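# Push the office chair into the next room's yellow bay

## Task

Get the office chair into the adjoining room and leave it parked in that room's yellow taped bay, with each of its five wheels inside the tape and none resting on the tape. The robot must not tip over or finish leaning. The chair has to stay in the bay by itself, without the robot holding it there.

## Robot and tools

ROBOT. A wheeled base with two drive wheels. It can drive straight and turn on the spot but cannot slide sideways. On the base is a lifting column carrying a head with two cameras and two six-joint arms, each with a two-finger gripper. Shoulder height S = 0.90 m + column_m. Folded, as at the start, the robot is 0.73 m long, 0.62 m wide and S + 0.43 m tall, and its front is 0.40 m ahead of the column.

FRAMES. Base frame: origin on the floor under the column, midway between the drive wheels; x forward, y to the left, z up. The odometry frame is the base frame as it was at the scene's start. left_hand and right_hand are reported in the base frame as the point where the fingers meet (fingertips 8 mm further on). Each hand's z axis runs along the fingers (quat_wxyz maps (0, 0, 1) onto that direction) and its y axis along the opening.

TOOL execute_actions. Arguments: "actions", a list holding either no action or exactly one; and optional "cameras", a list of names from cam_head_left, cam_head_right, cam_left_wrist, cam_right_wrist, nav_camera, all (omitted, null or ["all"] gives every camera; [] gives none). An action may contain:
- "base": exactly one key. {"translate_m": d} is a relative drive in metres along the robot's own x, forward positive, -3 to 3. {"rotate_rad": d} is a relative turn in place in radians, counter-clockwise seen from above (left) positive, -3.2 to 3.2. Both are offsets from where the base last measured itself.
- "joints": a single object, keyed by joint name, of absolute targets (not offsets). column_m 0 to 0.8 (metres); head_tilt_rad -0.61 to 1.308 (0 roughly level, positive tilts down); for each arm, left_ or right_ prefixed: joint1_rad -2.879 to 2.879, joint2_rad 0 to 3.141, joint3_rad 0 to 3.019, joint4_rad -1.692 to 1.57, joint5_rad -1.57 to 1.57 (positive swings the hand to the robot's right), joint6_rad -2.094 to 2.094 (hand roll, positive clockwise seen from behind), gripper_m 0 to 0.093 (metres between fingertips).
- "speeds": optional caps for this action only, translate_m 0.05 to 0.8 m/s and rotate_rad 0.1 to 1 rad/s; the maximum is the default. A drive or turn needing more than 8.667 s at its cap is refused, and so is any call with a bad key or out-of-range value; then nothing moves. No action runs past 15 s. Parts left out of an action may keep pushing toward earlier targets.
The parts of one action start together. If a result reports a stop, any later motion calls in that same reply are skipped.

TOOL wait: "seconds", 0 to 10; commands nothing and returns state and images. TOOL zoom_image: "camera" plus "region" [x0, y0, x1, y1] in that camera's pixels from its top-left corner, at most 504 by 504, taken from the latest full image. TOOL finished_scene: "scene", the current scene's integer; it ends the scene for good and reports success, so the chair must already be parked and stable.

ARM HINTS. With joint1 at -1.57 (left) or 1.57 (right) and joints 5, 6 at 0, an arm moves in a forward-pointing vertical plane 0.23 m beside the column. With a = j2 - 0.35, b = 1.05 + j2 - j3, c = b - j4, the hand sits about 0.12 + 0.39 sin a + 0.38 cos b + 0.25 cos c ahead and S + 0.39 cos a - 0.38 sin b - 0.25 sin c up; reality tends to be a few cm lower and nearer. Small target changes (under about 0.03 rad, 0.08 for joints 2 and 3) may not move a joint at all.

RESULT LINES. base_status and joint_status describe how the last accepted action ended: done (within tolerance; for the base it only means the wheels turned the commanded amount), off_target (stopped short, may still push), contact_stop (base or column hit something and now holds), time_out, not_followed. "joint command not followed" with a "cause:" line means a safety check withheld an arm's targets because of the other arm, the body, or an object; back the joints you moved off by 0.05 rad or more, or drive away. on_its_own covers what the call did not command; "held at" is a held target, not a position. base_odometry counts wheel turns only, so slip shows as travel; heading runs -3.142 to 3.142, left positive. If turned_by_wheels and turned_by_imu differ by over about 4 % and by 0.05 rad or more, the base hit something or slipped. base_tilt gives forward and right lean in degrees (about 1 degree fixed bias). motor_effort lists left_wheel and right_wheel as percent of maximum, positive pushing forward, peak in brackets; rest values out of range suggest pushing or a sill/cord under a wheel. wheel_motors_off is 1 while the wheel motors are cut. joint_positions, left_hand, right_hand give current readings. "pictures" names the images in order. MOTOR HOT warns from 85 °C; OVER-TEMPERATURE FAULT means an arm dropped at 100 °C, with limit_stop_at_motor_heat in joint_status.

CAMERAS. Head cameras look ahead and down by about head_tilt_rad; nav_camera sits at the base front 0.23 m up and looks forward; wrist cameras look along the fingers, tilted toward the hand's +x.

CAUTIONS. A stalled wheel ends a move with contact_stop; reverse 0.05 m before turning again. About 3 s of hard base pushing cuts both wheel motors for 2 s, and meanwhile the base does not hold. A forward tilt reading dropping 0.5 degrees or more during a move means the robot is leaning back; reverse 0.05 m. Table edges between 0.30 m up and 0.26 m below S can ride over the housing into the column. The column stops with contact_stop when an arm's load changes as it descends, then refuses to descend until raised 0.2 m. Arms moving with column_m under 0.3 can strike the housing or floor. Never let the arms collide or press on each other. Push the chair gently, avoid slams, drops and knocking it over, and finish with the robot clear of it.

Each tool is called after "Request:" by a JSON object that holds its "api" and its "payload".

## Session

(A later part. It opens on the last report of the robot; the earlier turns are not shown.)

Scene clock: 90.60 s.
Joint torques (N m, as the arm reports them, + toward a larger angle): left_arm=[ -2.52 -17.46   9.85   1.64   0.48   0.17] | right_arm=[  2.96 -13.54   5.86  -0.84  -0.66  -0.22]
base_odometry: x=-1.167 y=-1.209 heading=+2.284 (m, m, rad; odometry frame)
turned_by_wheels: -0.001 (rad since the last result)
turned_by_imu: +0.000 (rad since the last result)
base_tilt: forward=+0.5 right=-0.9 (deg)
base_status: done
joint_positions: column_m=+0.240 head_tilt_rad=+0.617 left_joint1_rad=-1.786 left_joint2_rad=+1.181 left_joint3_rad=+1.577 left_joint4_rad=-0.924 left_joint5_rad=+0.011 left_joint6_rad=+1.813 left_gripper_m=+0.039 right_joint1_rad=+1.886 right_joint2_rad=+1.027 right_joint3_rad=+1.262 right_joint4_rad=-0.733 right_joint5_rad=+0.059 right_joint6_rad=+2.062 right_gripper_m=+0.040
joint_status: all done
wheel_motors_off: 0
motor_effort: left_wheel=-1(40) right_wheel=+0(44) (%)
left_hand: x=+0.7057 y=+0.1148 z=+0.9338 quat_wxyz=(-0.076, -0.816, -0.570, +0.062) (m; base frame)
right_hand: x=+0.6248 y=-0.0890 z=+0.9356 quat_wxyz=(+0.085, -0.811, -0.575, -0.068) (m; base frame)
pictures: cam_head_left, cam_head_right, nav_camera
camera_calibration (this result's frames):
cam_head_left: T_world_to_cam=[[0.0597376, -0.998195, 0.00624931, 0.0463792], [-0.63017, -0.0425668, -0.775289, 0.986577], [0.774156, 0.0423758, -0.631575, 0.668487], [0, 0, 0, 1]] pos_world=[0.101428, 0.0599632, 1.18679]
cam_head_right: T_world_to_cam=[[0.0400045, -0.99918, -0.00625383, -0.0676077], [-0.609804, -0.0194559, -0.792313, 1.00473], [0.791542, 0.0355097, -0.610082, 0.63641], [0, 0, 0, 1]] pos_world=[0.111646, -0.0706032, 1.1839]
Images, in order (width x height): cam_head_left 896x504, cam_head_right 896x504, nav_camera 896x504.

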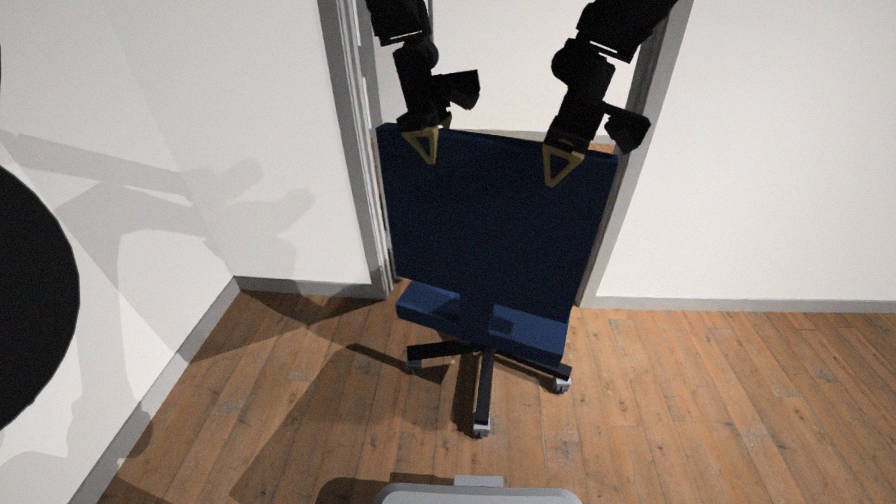

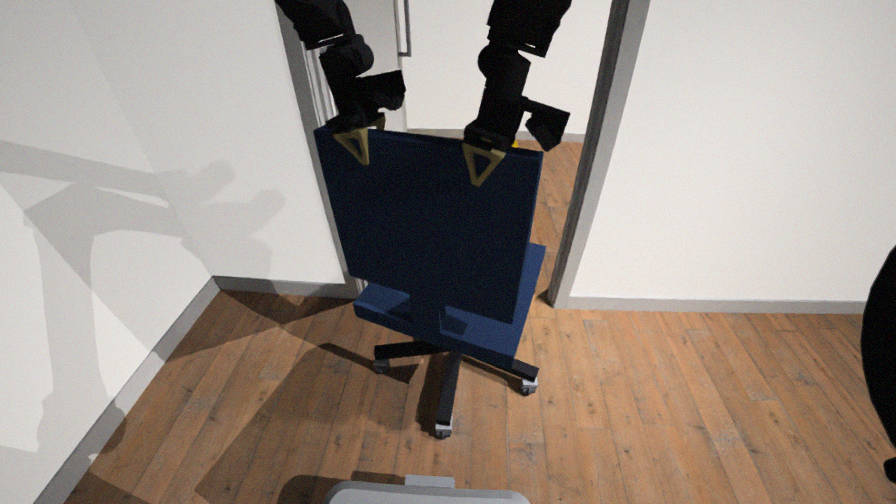

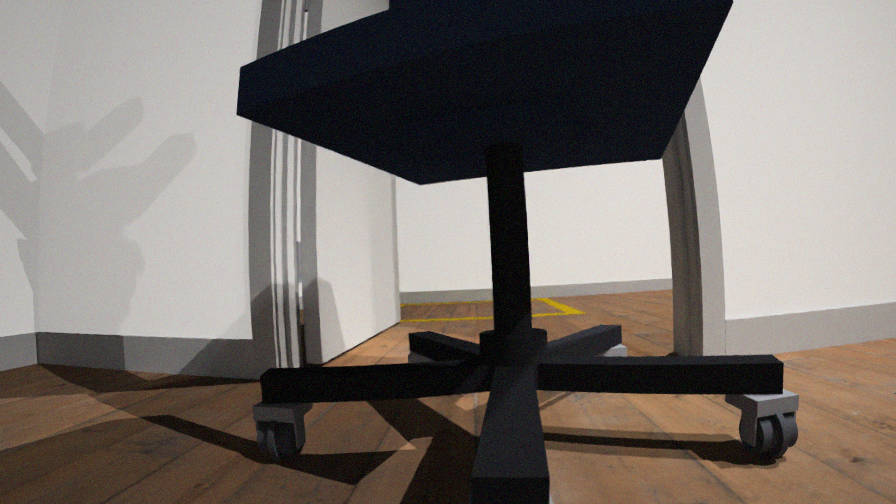

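Request:
{"api": "execute_actions", "payload": {"actions": [{"base":{"rotate_rad":-0.06},"speeds":{"rotate_rad":0.1}}], "cameras": []}}

Request:
{"api": "execute_actions", "payload": {"actions": [{"base":{"translate_m":0.7},"speeds":{"translate_m":0.2}}], "cameras": ["cam_head_left","cam_head_right","nav_camera"]}}

Scene clock: 94.33 s.
Joint torques (N m, as the arm reports them, + toward a larger angle): left_arm=[ -4.15 -16.91  10.81   1.85   0.53   0.36] | right_arm=[  2.26 -14.1    5.28  -1.59   0.02   0.16]
base_odometry: x=-1.167 y=-1.209 heading=+2.225 (m, m, rad; odometry frame)
turned_by_wheels: -0.059 (rad since the last result)
turned_by_imu: -0.057 (rad since the last result)
base_tilt: forward=+0.5 right=-0.8 (deg)
base_status: done
joint_positions: column_m=+0.240 head_tilt_rad=+0.617 left_joint1_rad=-1.763 left_joint2_rad=+1.173 left_joint3_rad=+1.567 left_joint4_rad=-0.932 left_joint5_rad=+0.009 left_joint6_rad=+1.790 left_gripper_m=+0.039 right_joint1_rad=+1.896 right_joint2_rad=+1.035 right_joint3_rad=+1.269 right_joint4_rad=-0.712 right_joint5_rad=+0.040 right_joint6_rad=+2.031 right_gripper_m=+0.040
joint_status: not commanded
wheel_motors_off: 0
motor_effort: left_wheel=-1(43) right_wheel=+1(39) (%)
left_hand: x=+0.7020 y=+0.1271 z=+0.9333 quat_wxyz=(-0.064, -0.807, -0.584, +0.060) (m; base frame)
right_hand: x=+0.6304 y=-0.0796 z=+0.9357 quat_wxyz=(+0.091, -0.800, -0.587, -0.084) (m; base frame)
pictures: none
No camera images: the call's "cameras" was empty. Leave "cameras" out to get every camera's image.

Scene clock: 98.60 s.
Joint torques (N m, as the arm reports them, + toward a larger angle): left_arm=[ -2.55 -17.56  10.02   1.61   0.38   0.16] | right_arm=[  2.97 -13.4    6.18  -0.9   -0.64  -0.26]
base_odometry: x=-1.592 y=-0.653 heading=+2.224 (m, m, rad; odometry frame)
turned_by_wheels: -0.001 (rad since the last result)
turned_by_imu: +0.000 (rad since the last result)
base_tilt: forward=+0.6 right=-0.9 (deg)
base_status: done
joint_positions: column_m=+0.240 head_tilt_rad=+0.617 left_joint1_rad=-1.786 left_joint2_rad=+1.181 left_joint3_rad=+1.575 left_joint4_rad=-0.925 left_joint5_rad=+0.013 left_joint6_rad=+1.815 left_gripper_m=+0.039 right_joint1_rad=+1.886 right_joint2_rad=+1.025 right_joint3_rad=+1.258 right_joint4_rad=-0.733 right_joint5_rad=+0.058 right_joint6_rad=+2.066 right_gripper_m=+0.041
joint_status: not commanded
wheel_motors_off: 0
motor_effort: left_wheel=+1(37) right_wheel=+2(44) (%)
left_hand: x=+0.7045 y=+0.1143 z=+0.9332 quat_wxyz=(-0.076, -0.816, -0.569, +0.064) (m; base frame)
right_hand: x=+0.6235 y=-0.0890 z=+0.9355 quat_wxyz=(+0.086, -0.812, -0.573, -0.067) (m; base frame)
pictures: cam_head_left, cam_head_right, nav_camera
camera_calibration (this result's frames):
cam_head_left: T_world_to_cam=[[0.0597368, -0.998195, 0.00625695, 0.0463698], [-0.630071, -0.0425668, -0.77537, 0.98667], [0.774236, 0.0423758, -0.631476, 0.668361], [0, 0, 0, 1]] pos_world=[0.101433, 0.0599632, 1.1868]
cam_head_right: T_world_to_cam=[[0.0400053, -0.99918, -0.00624871, -0.0676141], [-0.609703, -0.0194559, -0.792391, 1.00482], [0.79162, 0.0355097, -0.609981, 0.636282], [0, 0, 0, 1]] pos_world=[0.111652, -0.0706032, 1.18391]
Images, in order (width x height): cam_head_left 896x504, cam_head_right 896x504, nav_camera 896x504.

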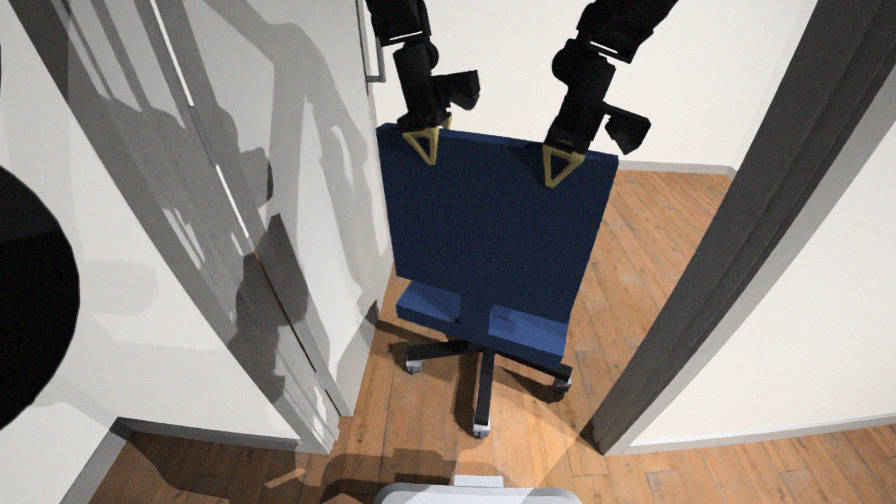

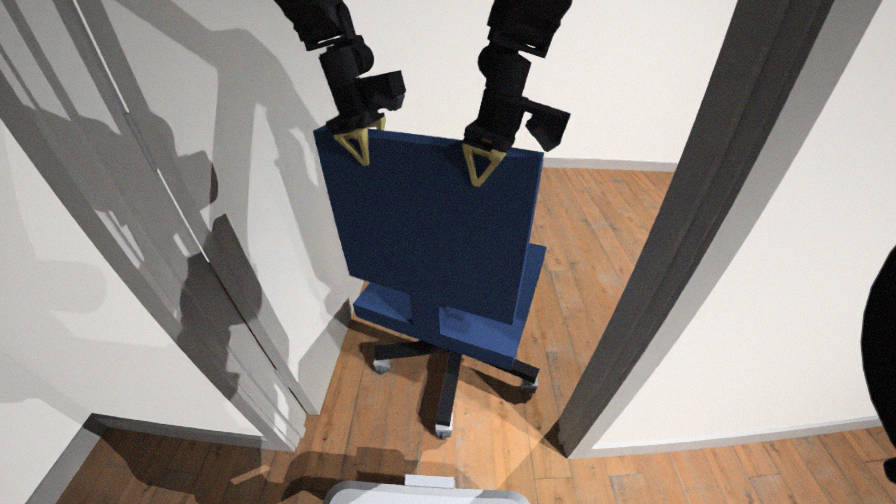

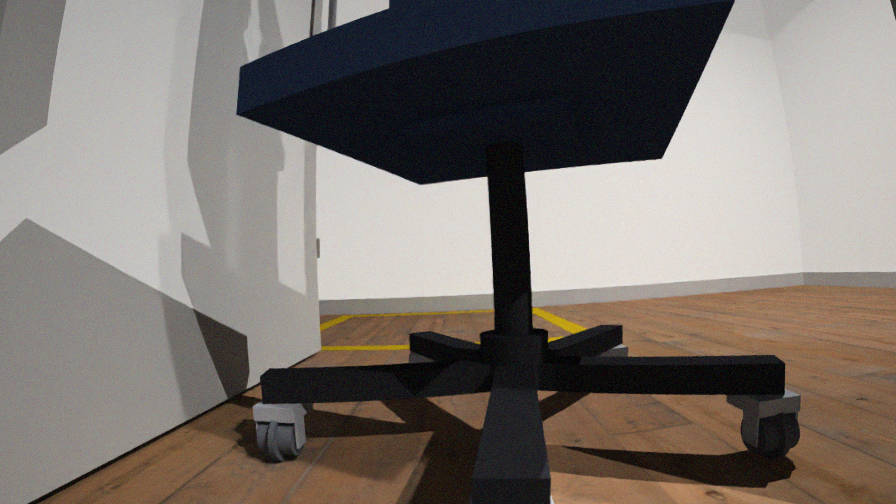

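Request:
{"api": "execute_actions", "payload": {"actions": [{"base":{"rotate_rad":-0.07},"speeds":{"rotate_rad":0.1}}], "cameras": []}}

Request:
{"api": "execute_actions", "payload": {"actions": [{"base":{"translate_m":0.8},"speeds":{"translate_m":0.2}}], "cameras": ["cam_head_left","cam_head_right","nav_camera"]}}

Scene clock: 104.70 s.
Joint torques (N m, as the arm reports them, + toward a larger angle): left_arm=[ -4.21 -17.13  10.88   1.92   0.52   0.39] | right_arm=[  2.23 -14.29   5.15  -1.63   0.04   0.19]
base_odometry: x=-1.592 y=-0.653 heading=+2.155 (m, m, rad; odometry frame)
turned_by_wheels: -0.069 (rad since the last result)
turned_by_imu: -0.067 (rad since the last result)
base_tilt: forward=+0.5 right=-0.8 (deg)
base_status: done
joint_positions: column_m=+0.240 head_tilt_rad=+0.617 left_joint1_rad=-1.762 left_joint2_rad=+1.174 left_joint3_rad=+1.566 left_joint4_rad=-0.932 left_joint5_rad=+0.010 left_joint6_rad=+1.788 left_gripper_m=+0.039 right_joint1_rad=+1.897 right_joint2_rad=+1.037 right_joint3_rad=+1.270 right_joint4_rad=-0.712 right_joint5_rad=+0.040 right_joint6_rad=+2.029 right_gripper_m=+0.040
joint_status: not commanded
wheel_motors_off: 0
motor_effort: left_wheel=-1(46) right_wheel=-1(39) (%)
left_hand: x=+0.7015 y=+0.1277 z=+0.9325 quat_wxyz=(-0.063, -0.806, -0.586, +0.061) (m; base frame)
right_hand: x=+0.6309 y=-0.0789 z=+0.9353 quat_wxyz=(+0.092, -0.799, -0.588, -0.085) (m; base frame)
pictures: none
No camera images: the call's "cameras" was empty. Leave "cameras" out to get every camera's image.

Scene clock: 109.47 s.
Joint torques (N m, as the arm reports them, + toward a larger angle): left_arm=[ -2.36 -17.55   9.85   1.55   0.4    0.16] | right_arm=[  3.   -13.47   6.12  -0.93  -0.61  -0.24]
base_odometry: x=-2.033 y=+0.015 heading=+2.154 (m, m, rad; odometry frame)
turned_by_wheels: -0.001 (rad since the last result)
turned_by_imu: +0.000 (rad since the last result)
base_tilt: forward=+0.5 right=-0.9 (deg)
base_status: done
joint_positions: column_m=+0.240 head_tilt_rad=+0.617 left_joint1_rad=-1.786 left_joint2_rad=+1.183 left_joint3_rad=+1.576 left_joint4_rad=-0.924 left_joint5_rad=+0.013 left_joint6_rad=+1.814 left_gripper_m=+0.039 right_joint1_rad=+1.886 right_joint2_rad=+1.027 right_joint3_rad=+1.259 right_joint4_rad=-0.731 right_joint5_rad=+0.057 right_joint6_rad=+2.064 right_gripper_m=+0.040
joint_status: not commanded
wheel_motors_off: 0
motor_effort: left_wheel=-1(39) right_wheel=+0(44) (%)
left_hand: x=+0.7047 y=+0.1145 z=+0.9324 quat_wxyz=(-0.075, -0.816, -0.570, +0.064) (m; base frame)
right_hand: x=+0.6239 y=-0.0887 z=+0.9350 quat_wxyz=(+0.086, -0.811, -0.574, -0.068) (m; base frame)
pictures: cam_head_left, cam_head_right, nav_camera
camera_calibration (this result's frames):
cam_head_left: T_world_to_cam=[[0.0597364, -0.998195, 0.00626114, 0.0463647], [-0.630017, -0.0425668, -0.775414, 0.986722], [0.774281, 0.0423758, -0.631422, 0.668292], [0, 0, 0, 1]] pos_world=[0.101436, 0.0599632, 1.1868]
cam_head_right: T_world_to_cam=[[0.0400058, -0.99918, -0.00624591, -0.0676175], [-0.609647, -0.0194559, -0.792434, 1.00487], [0.791663, 0.0355097, -0.609926, 0.636212], [0, 0, 0, 1]] pos_world=[0.111655, -0.0706032, 1.18391]
Images, in order (width x height): cam_head_left 896x504, cam_head_right 896x504, nav_camera 896x504.

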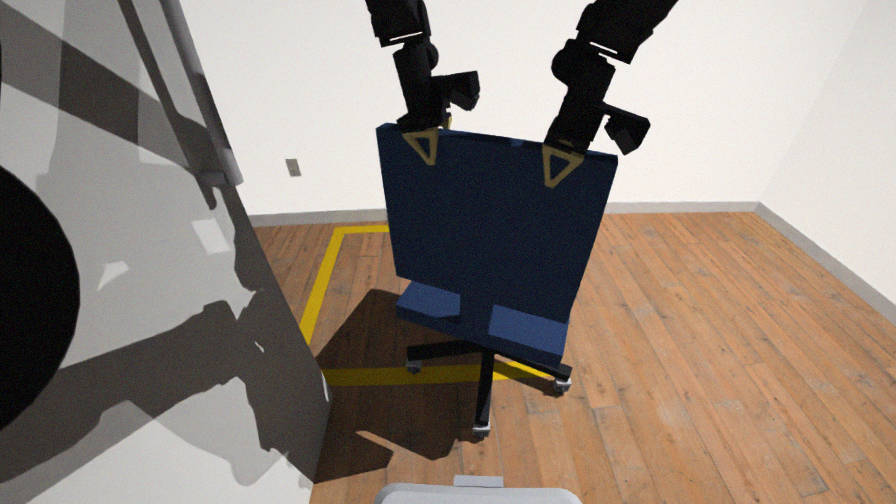

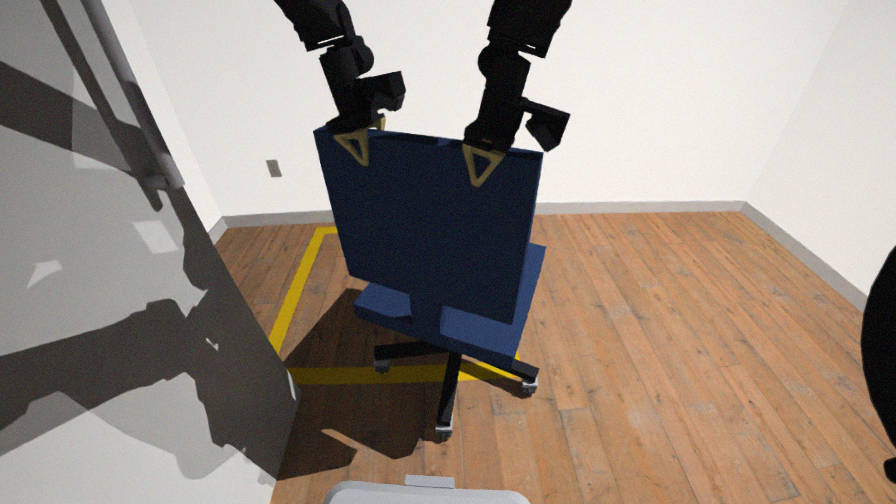

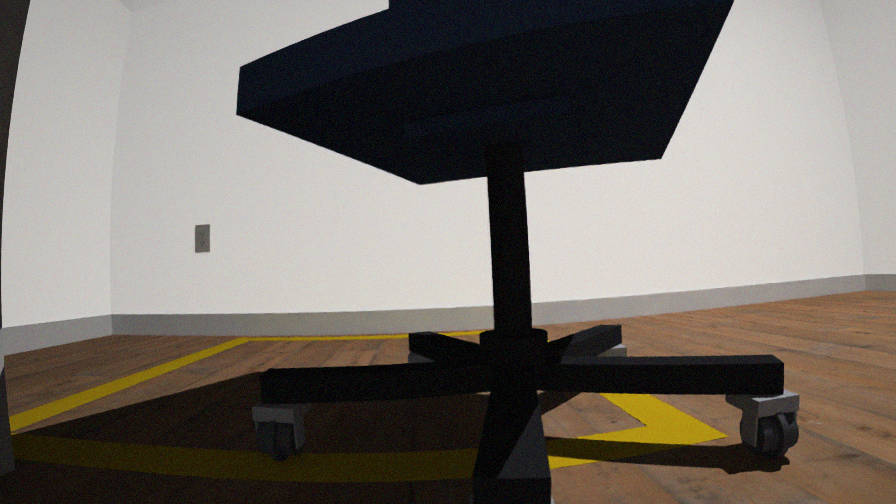

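Request:
{"api": "execute_actions", "payload": {"actions": [{"base":{"rotate_rad":0.21},"speeds":{"rotate_rad":0.1}}], "cameras": []}}

Request:
{"api": "execute_actions", "payload": {"actions": [{"base":{"translate_m":0.5},"speeds":{"translate_m":0.2}}], "cameras": ["cam_head_left","cam_head_right","nav_camera"]}}

Scene clock: 117.27 s.
Joint torques (N m, as the arm reports them, + toward a larger angle): left_arm=[ -2.17 -18.14   9.27   1.39   0.26   0.13] | right_arm=[  3.59 -13.39   6.13  -1.02  -0.61  -0.32]
base_odometry: x=-2.033 y=+0.015 heading=+2.363 (m, m, rad; odometry frame)
turned_by_wheels: +0.209 (rad since the last result)
turned_by_imu: +0.205 (rad since the last result)
base_tilt: forward=+0.5 right=-0.9 (deg)
base_status: done
joint_positions: column_m=+0.240 head_tilt_rad=+0.617 left_joint1_rad=-1.792 left_joint2_rad=+1.189 left_joint3_rad=+1.583 left_joint4_rad=-0.918 left_joint5_rad=+0.016 left_joint6_rad=+1.817 left_gripper_m=+0.040 right_joint1_rad=+1.877 right_joint2_rad=+1.025 right_joint3_rad=+1.259 right_joint4_rad=-0.729 right_joint5_rad=+0.058 right_joint6_rad=+2.070 right_gripper_m=+0.040
joint_status: not commanded
wheel_motors_off: 0
motor_effort: left_wheel=-2(48) right_wheel=+0(40) (%)
left_hand: x=+0.7077 y=+0.1099 z=+0.9318 quat_wxyz=(-0.081, -0.817, -0.567, +0.064) (m; base frame)
right_hand: x=+0.6253 y=-0.0928 z=+0.9348 quat_wxyz=(+0.082, -0.815, -0.570, -0.067) (m; base frame)
pictures: none
No camera images: the call's "cameras" was empty. Leave "cameras" out to get every camera's image.

Scene clock: 120.57 s.
Joint torques (N m, as the arm reports them, + toward a larger angle): left_arm=[ -3.4  -17.22  10.73   1.77   0.43   0.3 ] | right_arm=[  2.65 -13.66   5.99  -1.25  -0.46  -0.07]
base_odometry: x=-2.390 y=+0.366 heading=+2.364 (m, m, rad; odometry frame)
turned_by_wheels: +0.001 (rad since the last result)
turned_by_imu: +0.002 (rad since the last result)
base_tilt: forward=+0.5 right=-0.9 (deg)
base_status: done
joint_positions: column_m=+0.240 head_tilt_rad=+0.617 left_joint1_rad=-1.777 left_joint2_rad=+1.179 left_joint3_rad=+1.569 left_joint4_rad=-0.930 left_joint5_rad=+0.012 left_joint6_rad=+1.798 left_gripper_m=+0.039 right_joint1_rad=+1.890 right_joint2_rad=+1.030 right_joint3_rad=+1.260 right_joint4_rad=-0.723 right_joint5_rad=+0.053 right_joint6_rad=+2.050 right_gripper_m=+0.040
joint_status: not commanded
wheel_motors_off: 0
motor_effort: left_wheel=+1(50) right_wheel=-4(38) (%)
left_hand: x=+0.7012 y=+0.1193 z=+0.9318 quat_wxyz=(-0.069, -0.811, -0.578, +0.065) (m; base frame)
right_hand: x=+0.6255 y=-0.0853 z=+0.9347 quat_wxyz=(+0.087, -0.807, -0.580, -0.073) (m; base frame)
pictures: cam_head_left, cam_head_right, nav_camera
camera_calibration (this result's frames):
cam_head_left: T_world_to_cam=[[0.0597362, -0.998195, 0.00626345, 0.0463619], [-0.629987, -0.0425668, -0.775438, 0.98675], [0.774305, 0.0423758, -0.631392, 0.668254], [0, 0, 0, 1]] pos_world=[0.101437, 0.0599632, 1.1868]
cam_head_right: T_world_to_cam=[[0.040006, -0.99918, -0.00624436, -0.0676194], [-0.609617, -0.0194559, -0.792458, 1.00489], [0.791686, 0.0355097, -0.609895, 0.636173], [0, 0, 0, 1]] pos_world=[0.111656, -0.0706032, 1.18391]
Images, in order (width x height): cam_head_left 896x504, cam_head_right 896x504, nav_camera 896x504.

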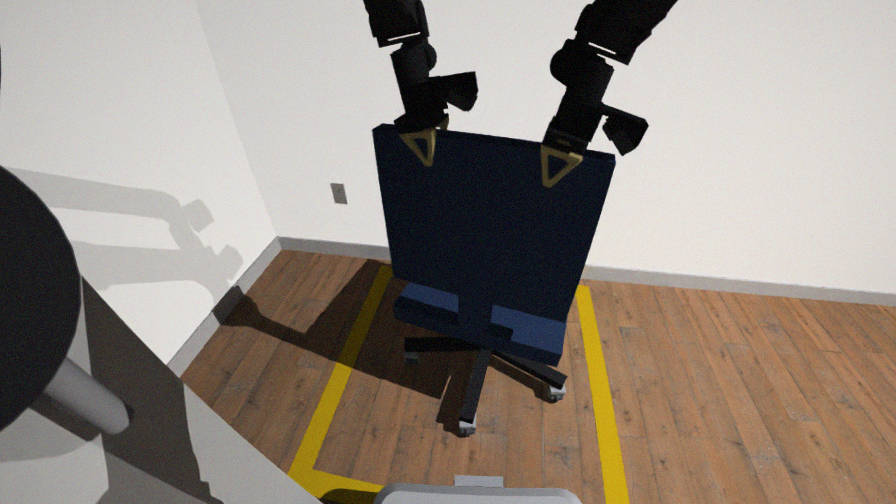

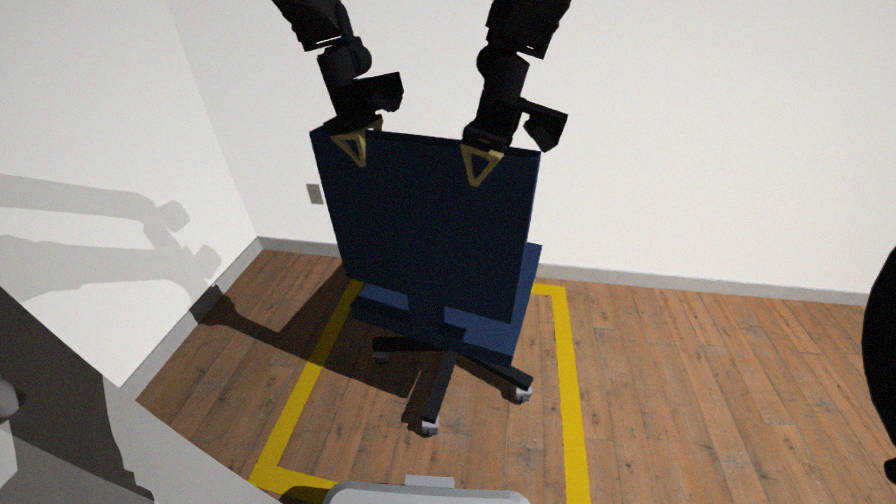

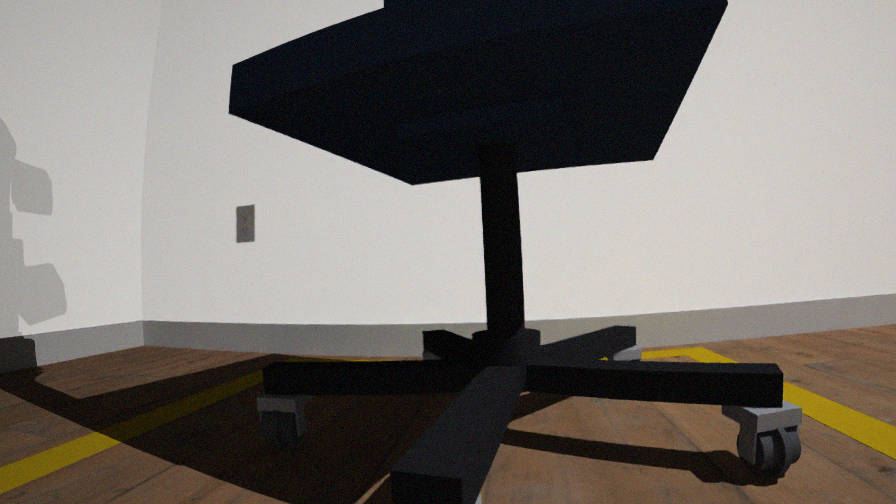

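Request:
{"api": "execute_actions", "payload": {"actions": [{"joints":{"left_gripper_m":0.093,"right_gripper_m":0.093}}], "cameras": []}}

Request:
{"api": "execute_actions", "payload": {"actions": [{"joints":{"column_m":0.42,"head_tilt_rad":0.9}}], "cameras": []}}

Request:
{"api": "execute_actions", "payload": {"actions": [{"base":{"translate_m":-0.3},"speeds":{"translate_m":0.2}}], "cameras": ["cam_head_left","cam_head_right","nav_camera"]}}

Scene clock: 123.27 s.
Joint torques (N m, as the arm reports them, + toward a larger angle): left_arm=[ -3.26 -17.6   10.67   0.68   0.36   0.08] | right_arm=[  2.7  -13.89   5.93  -0.32   0.06  -0.07]
base_odometry: x=-2.390 y=+0.366 heading=+2.364 (m, m, rad; odometry frame)
turned_by_wheels: +0.000 (rad since the last result)
turned_by_imu: +0.000 (rad since the last result)
base_tilt: forward=+0.5 right=-0.9 (deg)
base_status: not commanded
joint_positions: column_m=+0.240 head_tilt_rad=+0.617 left_joint1_rad=-1.777 left_joint2_rad=+1.179 left_joint3_rad=+1.569 left_joint4_rad=-0.895 left_joint5_rad=+0.013 left_joint6_rad=+1.822 left_gripper_m=+0.093 right_joint1_rad=+1.890 right_joint2_rad=+1.032 right_joint3_rad=+1.260 right_joint4_rad=-0.749 right_joint5_rad=+0.039 right_joint6_rad=+2.050 right_gripper_m=+0.093
joint_status: all done
wheel_motors_off: 0
motor_effort: left_wheel=+1(3) right_wheel=-1(3) (%)
left_hand: x=+0.7094 y=+0.1181 z=+0.9315 quat_wxyz=(-0.081, -0.817, -0.569, +0.052) (m; base frame)
right_hand: x=+0.6182 y=-0.0838 z=+0.9339 quat_wxyz=(+0.100, -0.805, -0.582, -0.064) (m; base frame)
pictures: none
No camera images: the call's "cameras" was empty. Leave "cameras" out to get every camera's image.

Scene clock: 126.20 s.
Joint torques (N m, as the arm reports them, + toward a larger angle): left_arm=[ -3.19 -17.82  10.58   0.61   0.37   0.08] | right_arm=[  2.69 -13.88   5.88  -0.31   0.06  -0.07]
base_odometry: x=-2.390 y=+0.366 heading=+2.364 (m, m, rad; odometry frame)
turned_by_wheels: +0.000 (rad since the last result)
turned_by_imu: +0.000 (rad since the last result)
base_tilt: forward=+0.5 right=-0.9 (deg)
base_status: not commanded
joint_positions: column_m=+0.420 head_tilt_rad=+0.901 left_joint1_rad=-1.777 left_joint2_rad=+1.184 left_joint3_rad=+1.569 left_joint4_rad=-0.895 left_joint5_rad=+0.013 left_joint6_rad=+1.822 left_gripper_m=+0.093 right_joint1_rad=+1.890 right_joint2_rad=+1.034 right_joint3_rad=+1.260 right_joint4_rad=-0.749 right_joint5_rad=+0.039 right_joint6_rad=+2.050 right_gripper_m=+0.093
joint_status: all done
wheel_motors_off: 0
motor_effort: left_wheel=+1(3) right_wheel=-1(0) (%)
left_hand: x=+0.7083 y=+0.1177 z=+1.1084 quat_wxyz=(-0.080, -0.817, -0.569, +0.054) (m; base frame)
right_hand: x=+0.6178 y=-0.0836 z=+1.1129 quat_wxyz=(+0.100, -0.805, -0.582, -0.063) (m; base frame)
pictures: none
No camera images: the call's "cameras" was empty. Leave "cameras" out to get every camera's image.

Scene clock: 128.73 s.
Joint torques (N m, as the arm reports them, + toward a larger angle): left_arm=[ -2.93 -18.15  10.22   0.42   0.37   0.1 ] | right_arm=[  2.69 -13.86   5.94  -0.16   0.08  -0.07]
base_odometry: x=-2.176 y=+0.155 heading=+2.364 (m, m, rad; odometry frame)
turned_by_wheels: -0.001 (rad since the last result)
turned_by_imu: -0.001 (rad since the last result)
base_tilt: forward=+0.5 right=-0.9 (deg)
base_status: done
joint_positions: column_m=+0.420 head_tilt_rad=+0.901 left_joint1_rad=-1.777 left_joint2_rad=+1.185 left_joint3_rad=+1.573 left_joint4_rad=-0.891 left_joint5_rad=+0.013 left_joint6_rad=+1.823 left_gripper_m=+0.093 right_joint1_rad=+1.890 right_joint2_rad=+1.034 right_joint3_rad=+1.260 right_joint4_rad=-0.753 right_joint5_rad=+0.039 right_joint6_rad=+2.050 right_gripper_m=+0.093
joint_status: not commanded
wheel_motors_off: 0
motor_effort: left_wheel=+0(33) right_wheel=+2(26) (%)
left_hand: x=+0.7113 y=+0.1175 z=+1.1092 quat_wxyz=(-0.082, -0.817, -0.569, +0.051) (m; base frame)
right_hand: x=+0.6168 y=-0.0837 z=+1.1128 quat_wxyz=(+0.101, -0.805, -0.582, -0.061) (m; base frame)
pictures: cam_head_left, cam_head_right, nav_camera
camera_calibration (this result's frames):
cam_head_left: T_world_to_cam=[[0.0590905, -0.998195, -0.0107682, 0.0692126], [-0.822438, -0.0425668, -0.56726, 0.843138], [0.565777, 0.0423758, -0.823469, 1.06226], [0, 0, 0, 1]] pos_world=[0.0883371, 0.0599632, 1.35376]
cam_head_right: T_world_to_cam=[[0.0366413, -0.99918, -0.0172304, -0.0508832], [-0.807669, -0.0194559, -0.589315, 0.871704], [0.588497, 0.0355097, -0.807719, 1.03413], [0, 0, 0, 1]] pos_world=[0.0973326, -0.0706032, 1.34812]
Images, in order (width x height): cam_head_left 896x504, cam_head_right 896x504, nav_camera 896x504.

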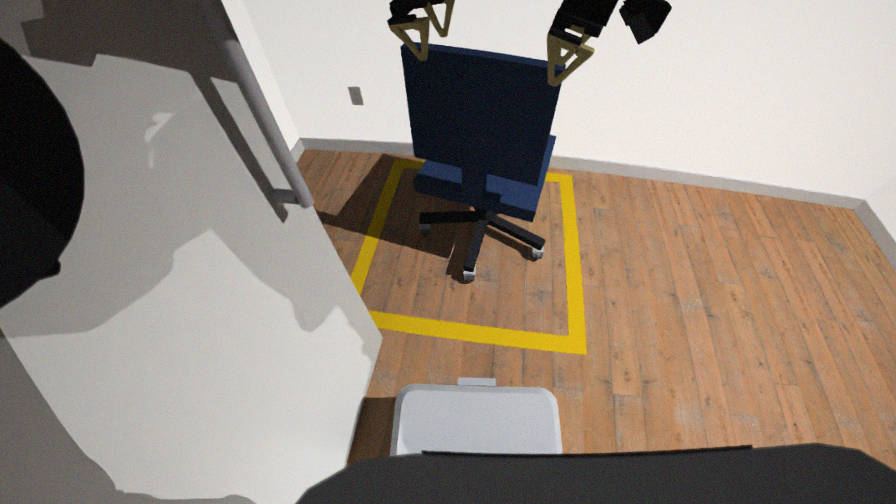

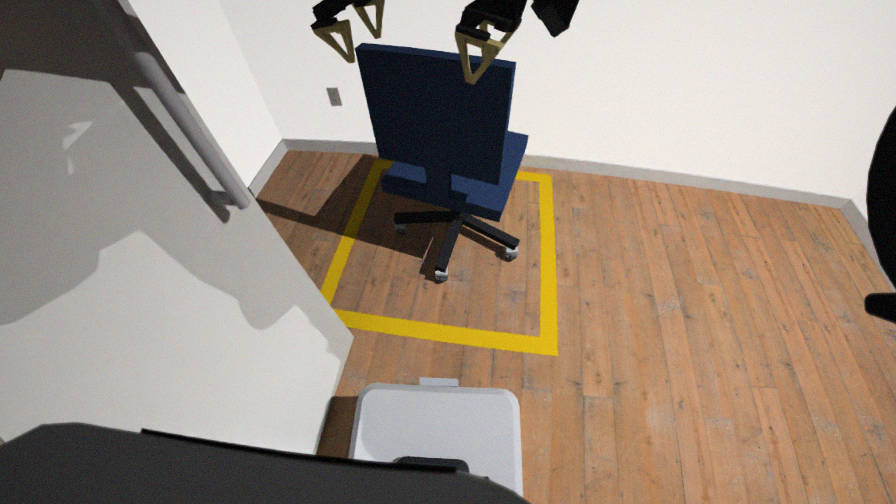

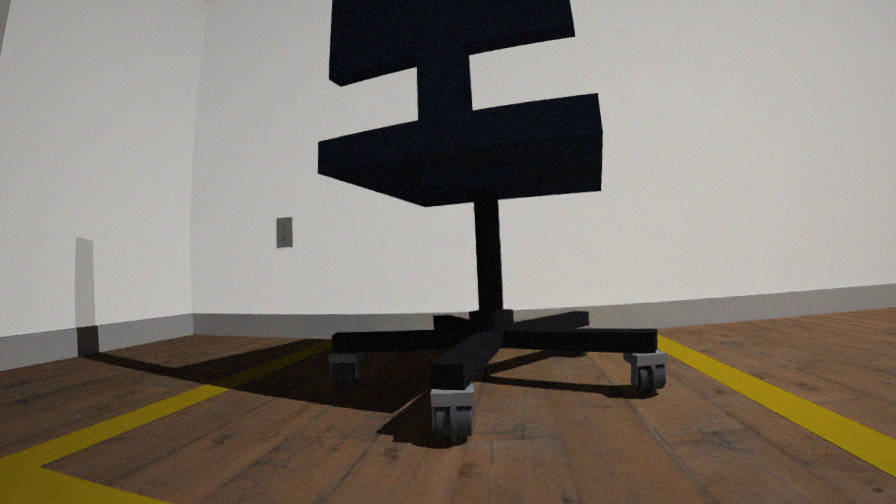

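Request:
{"api": "finished_scene", "payload": {"scene": 1}}

The scene is finished: the task was done.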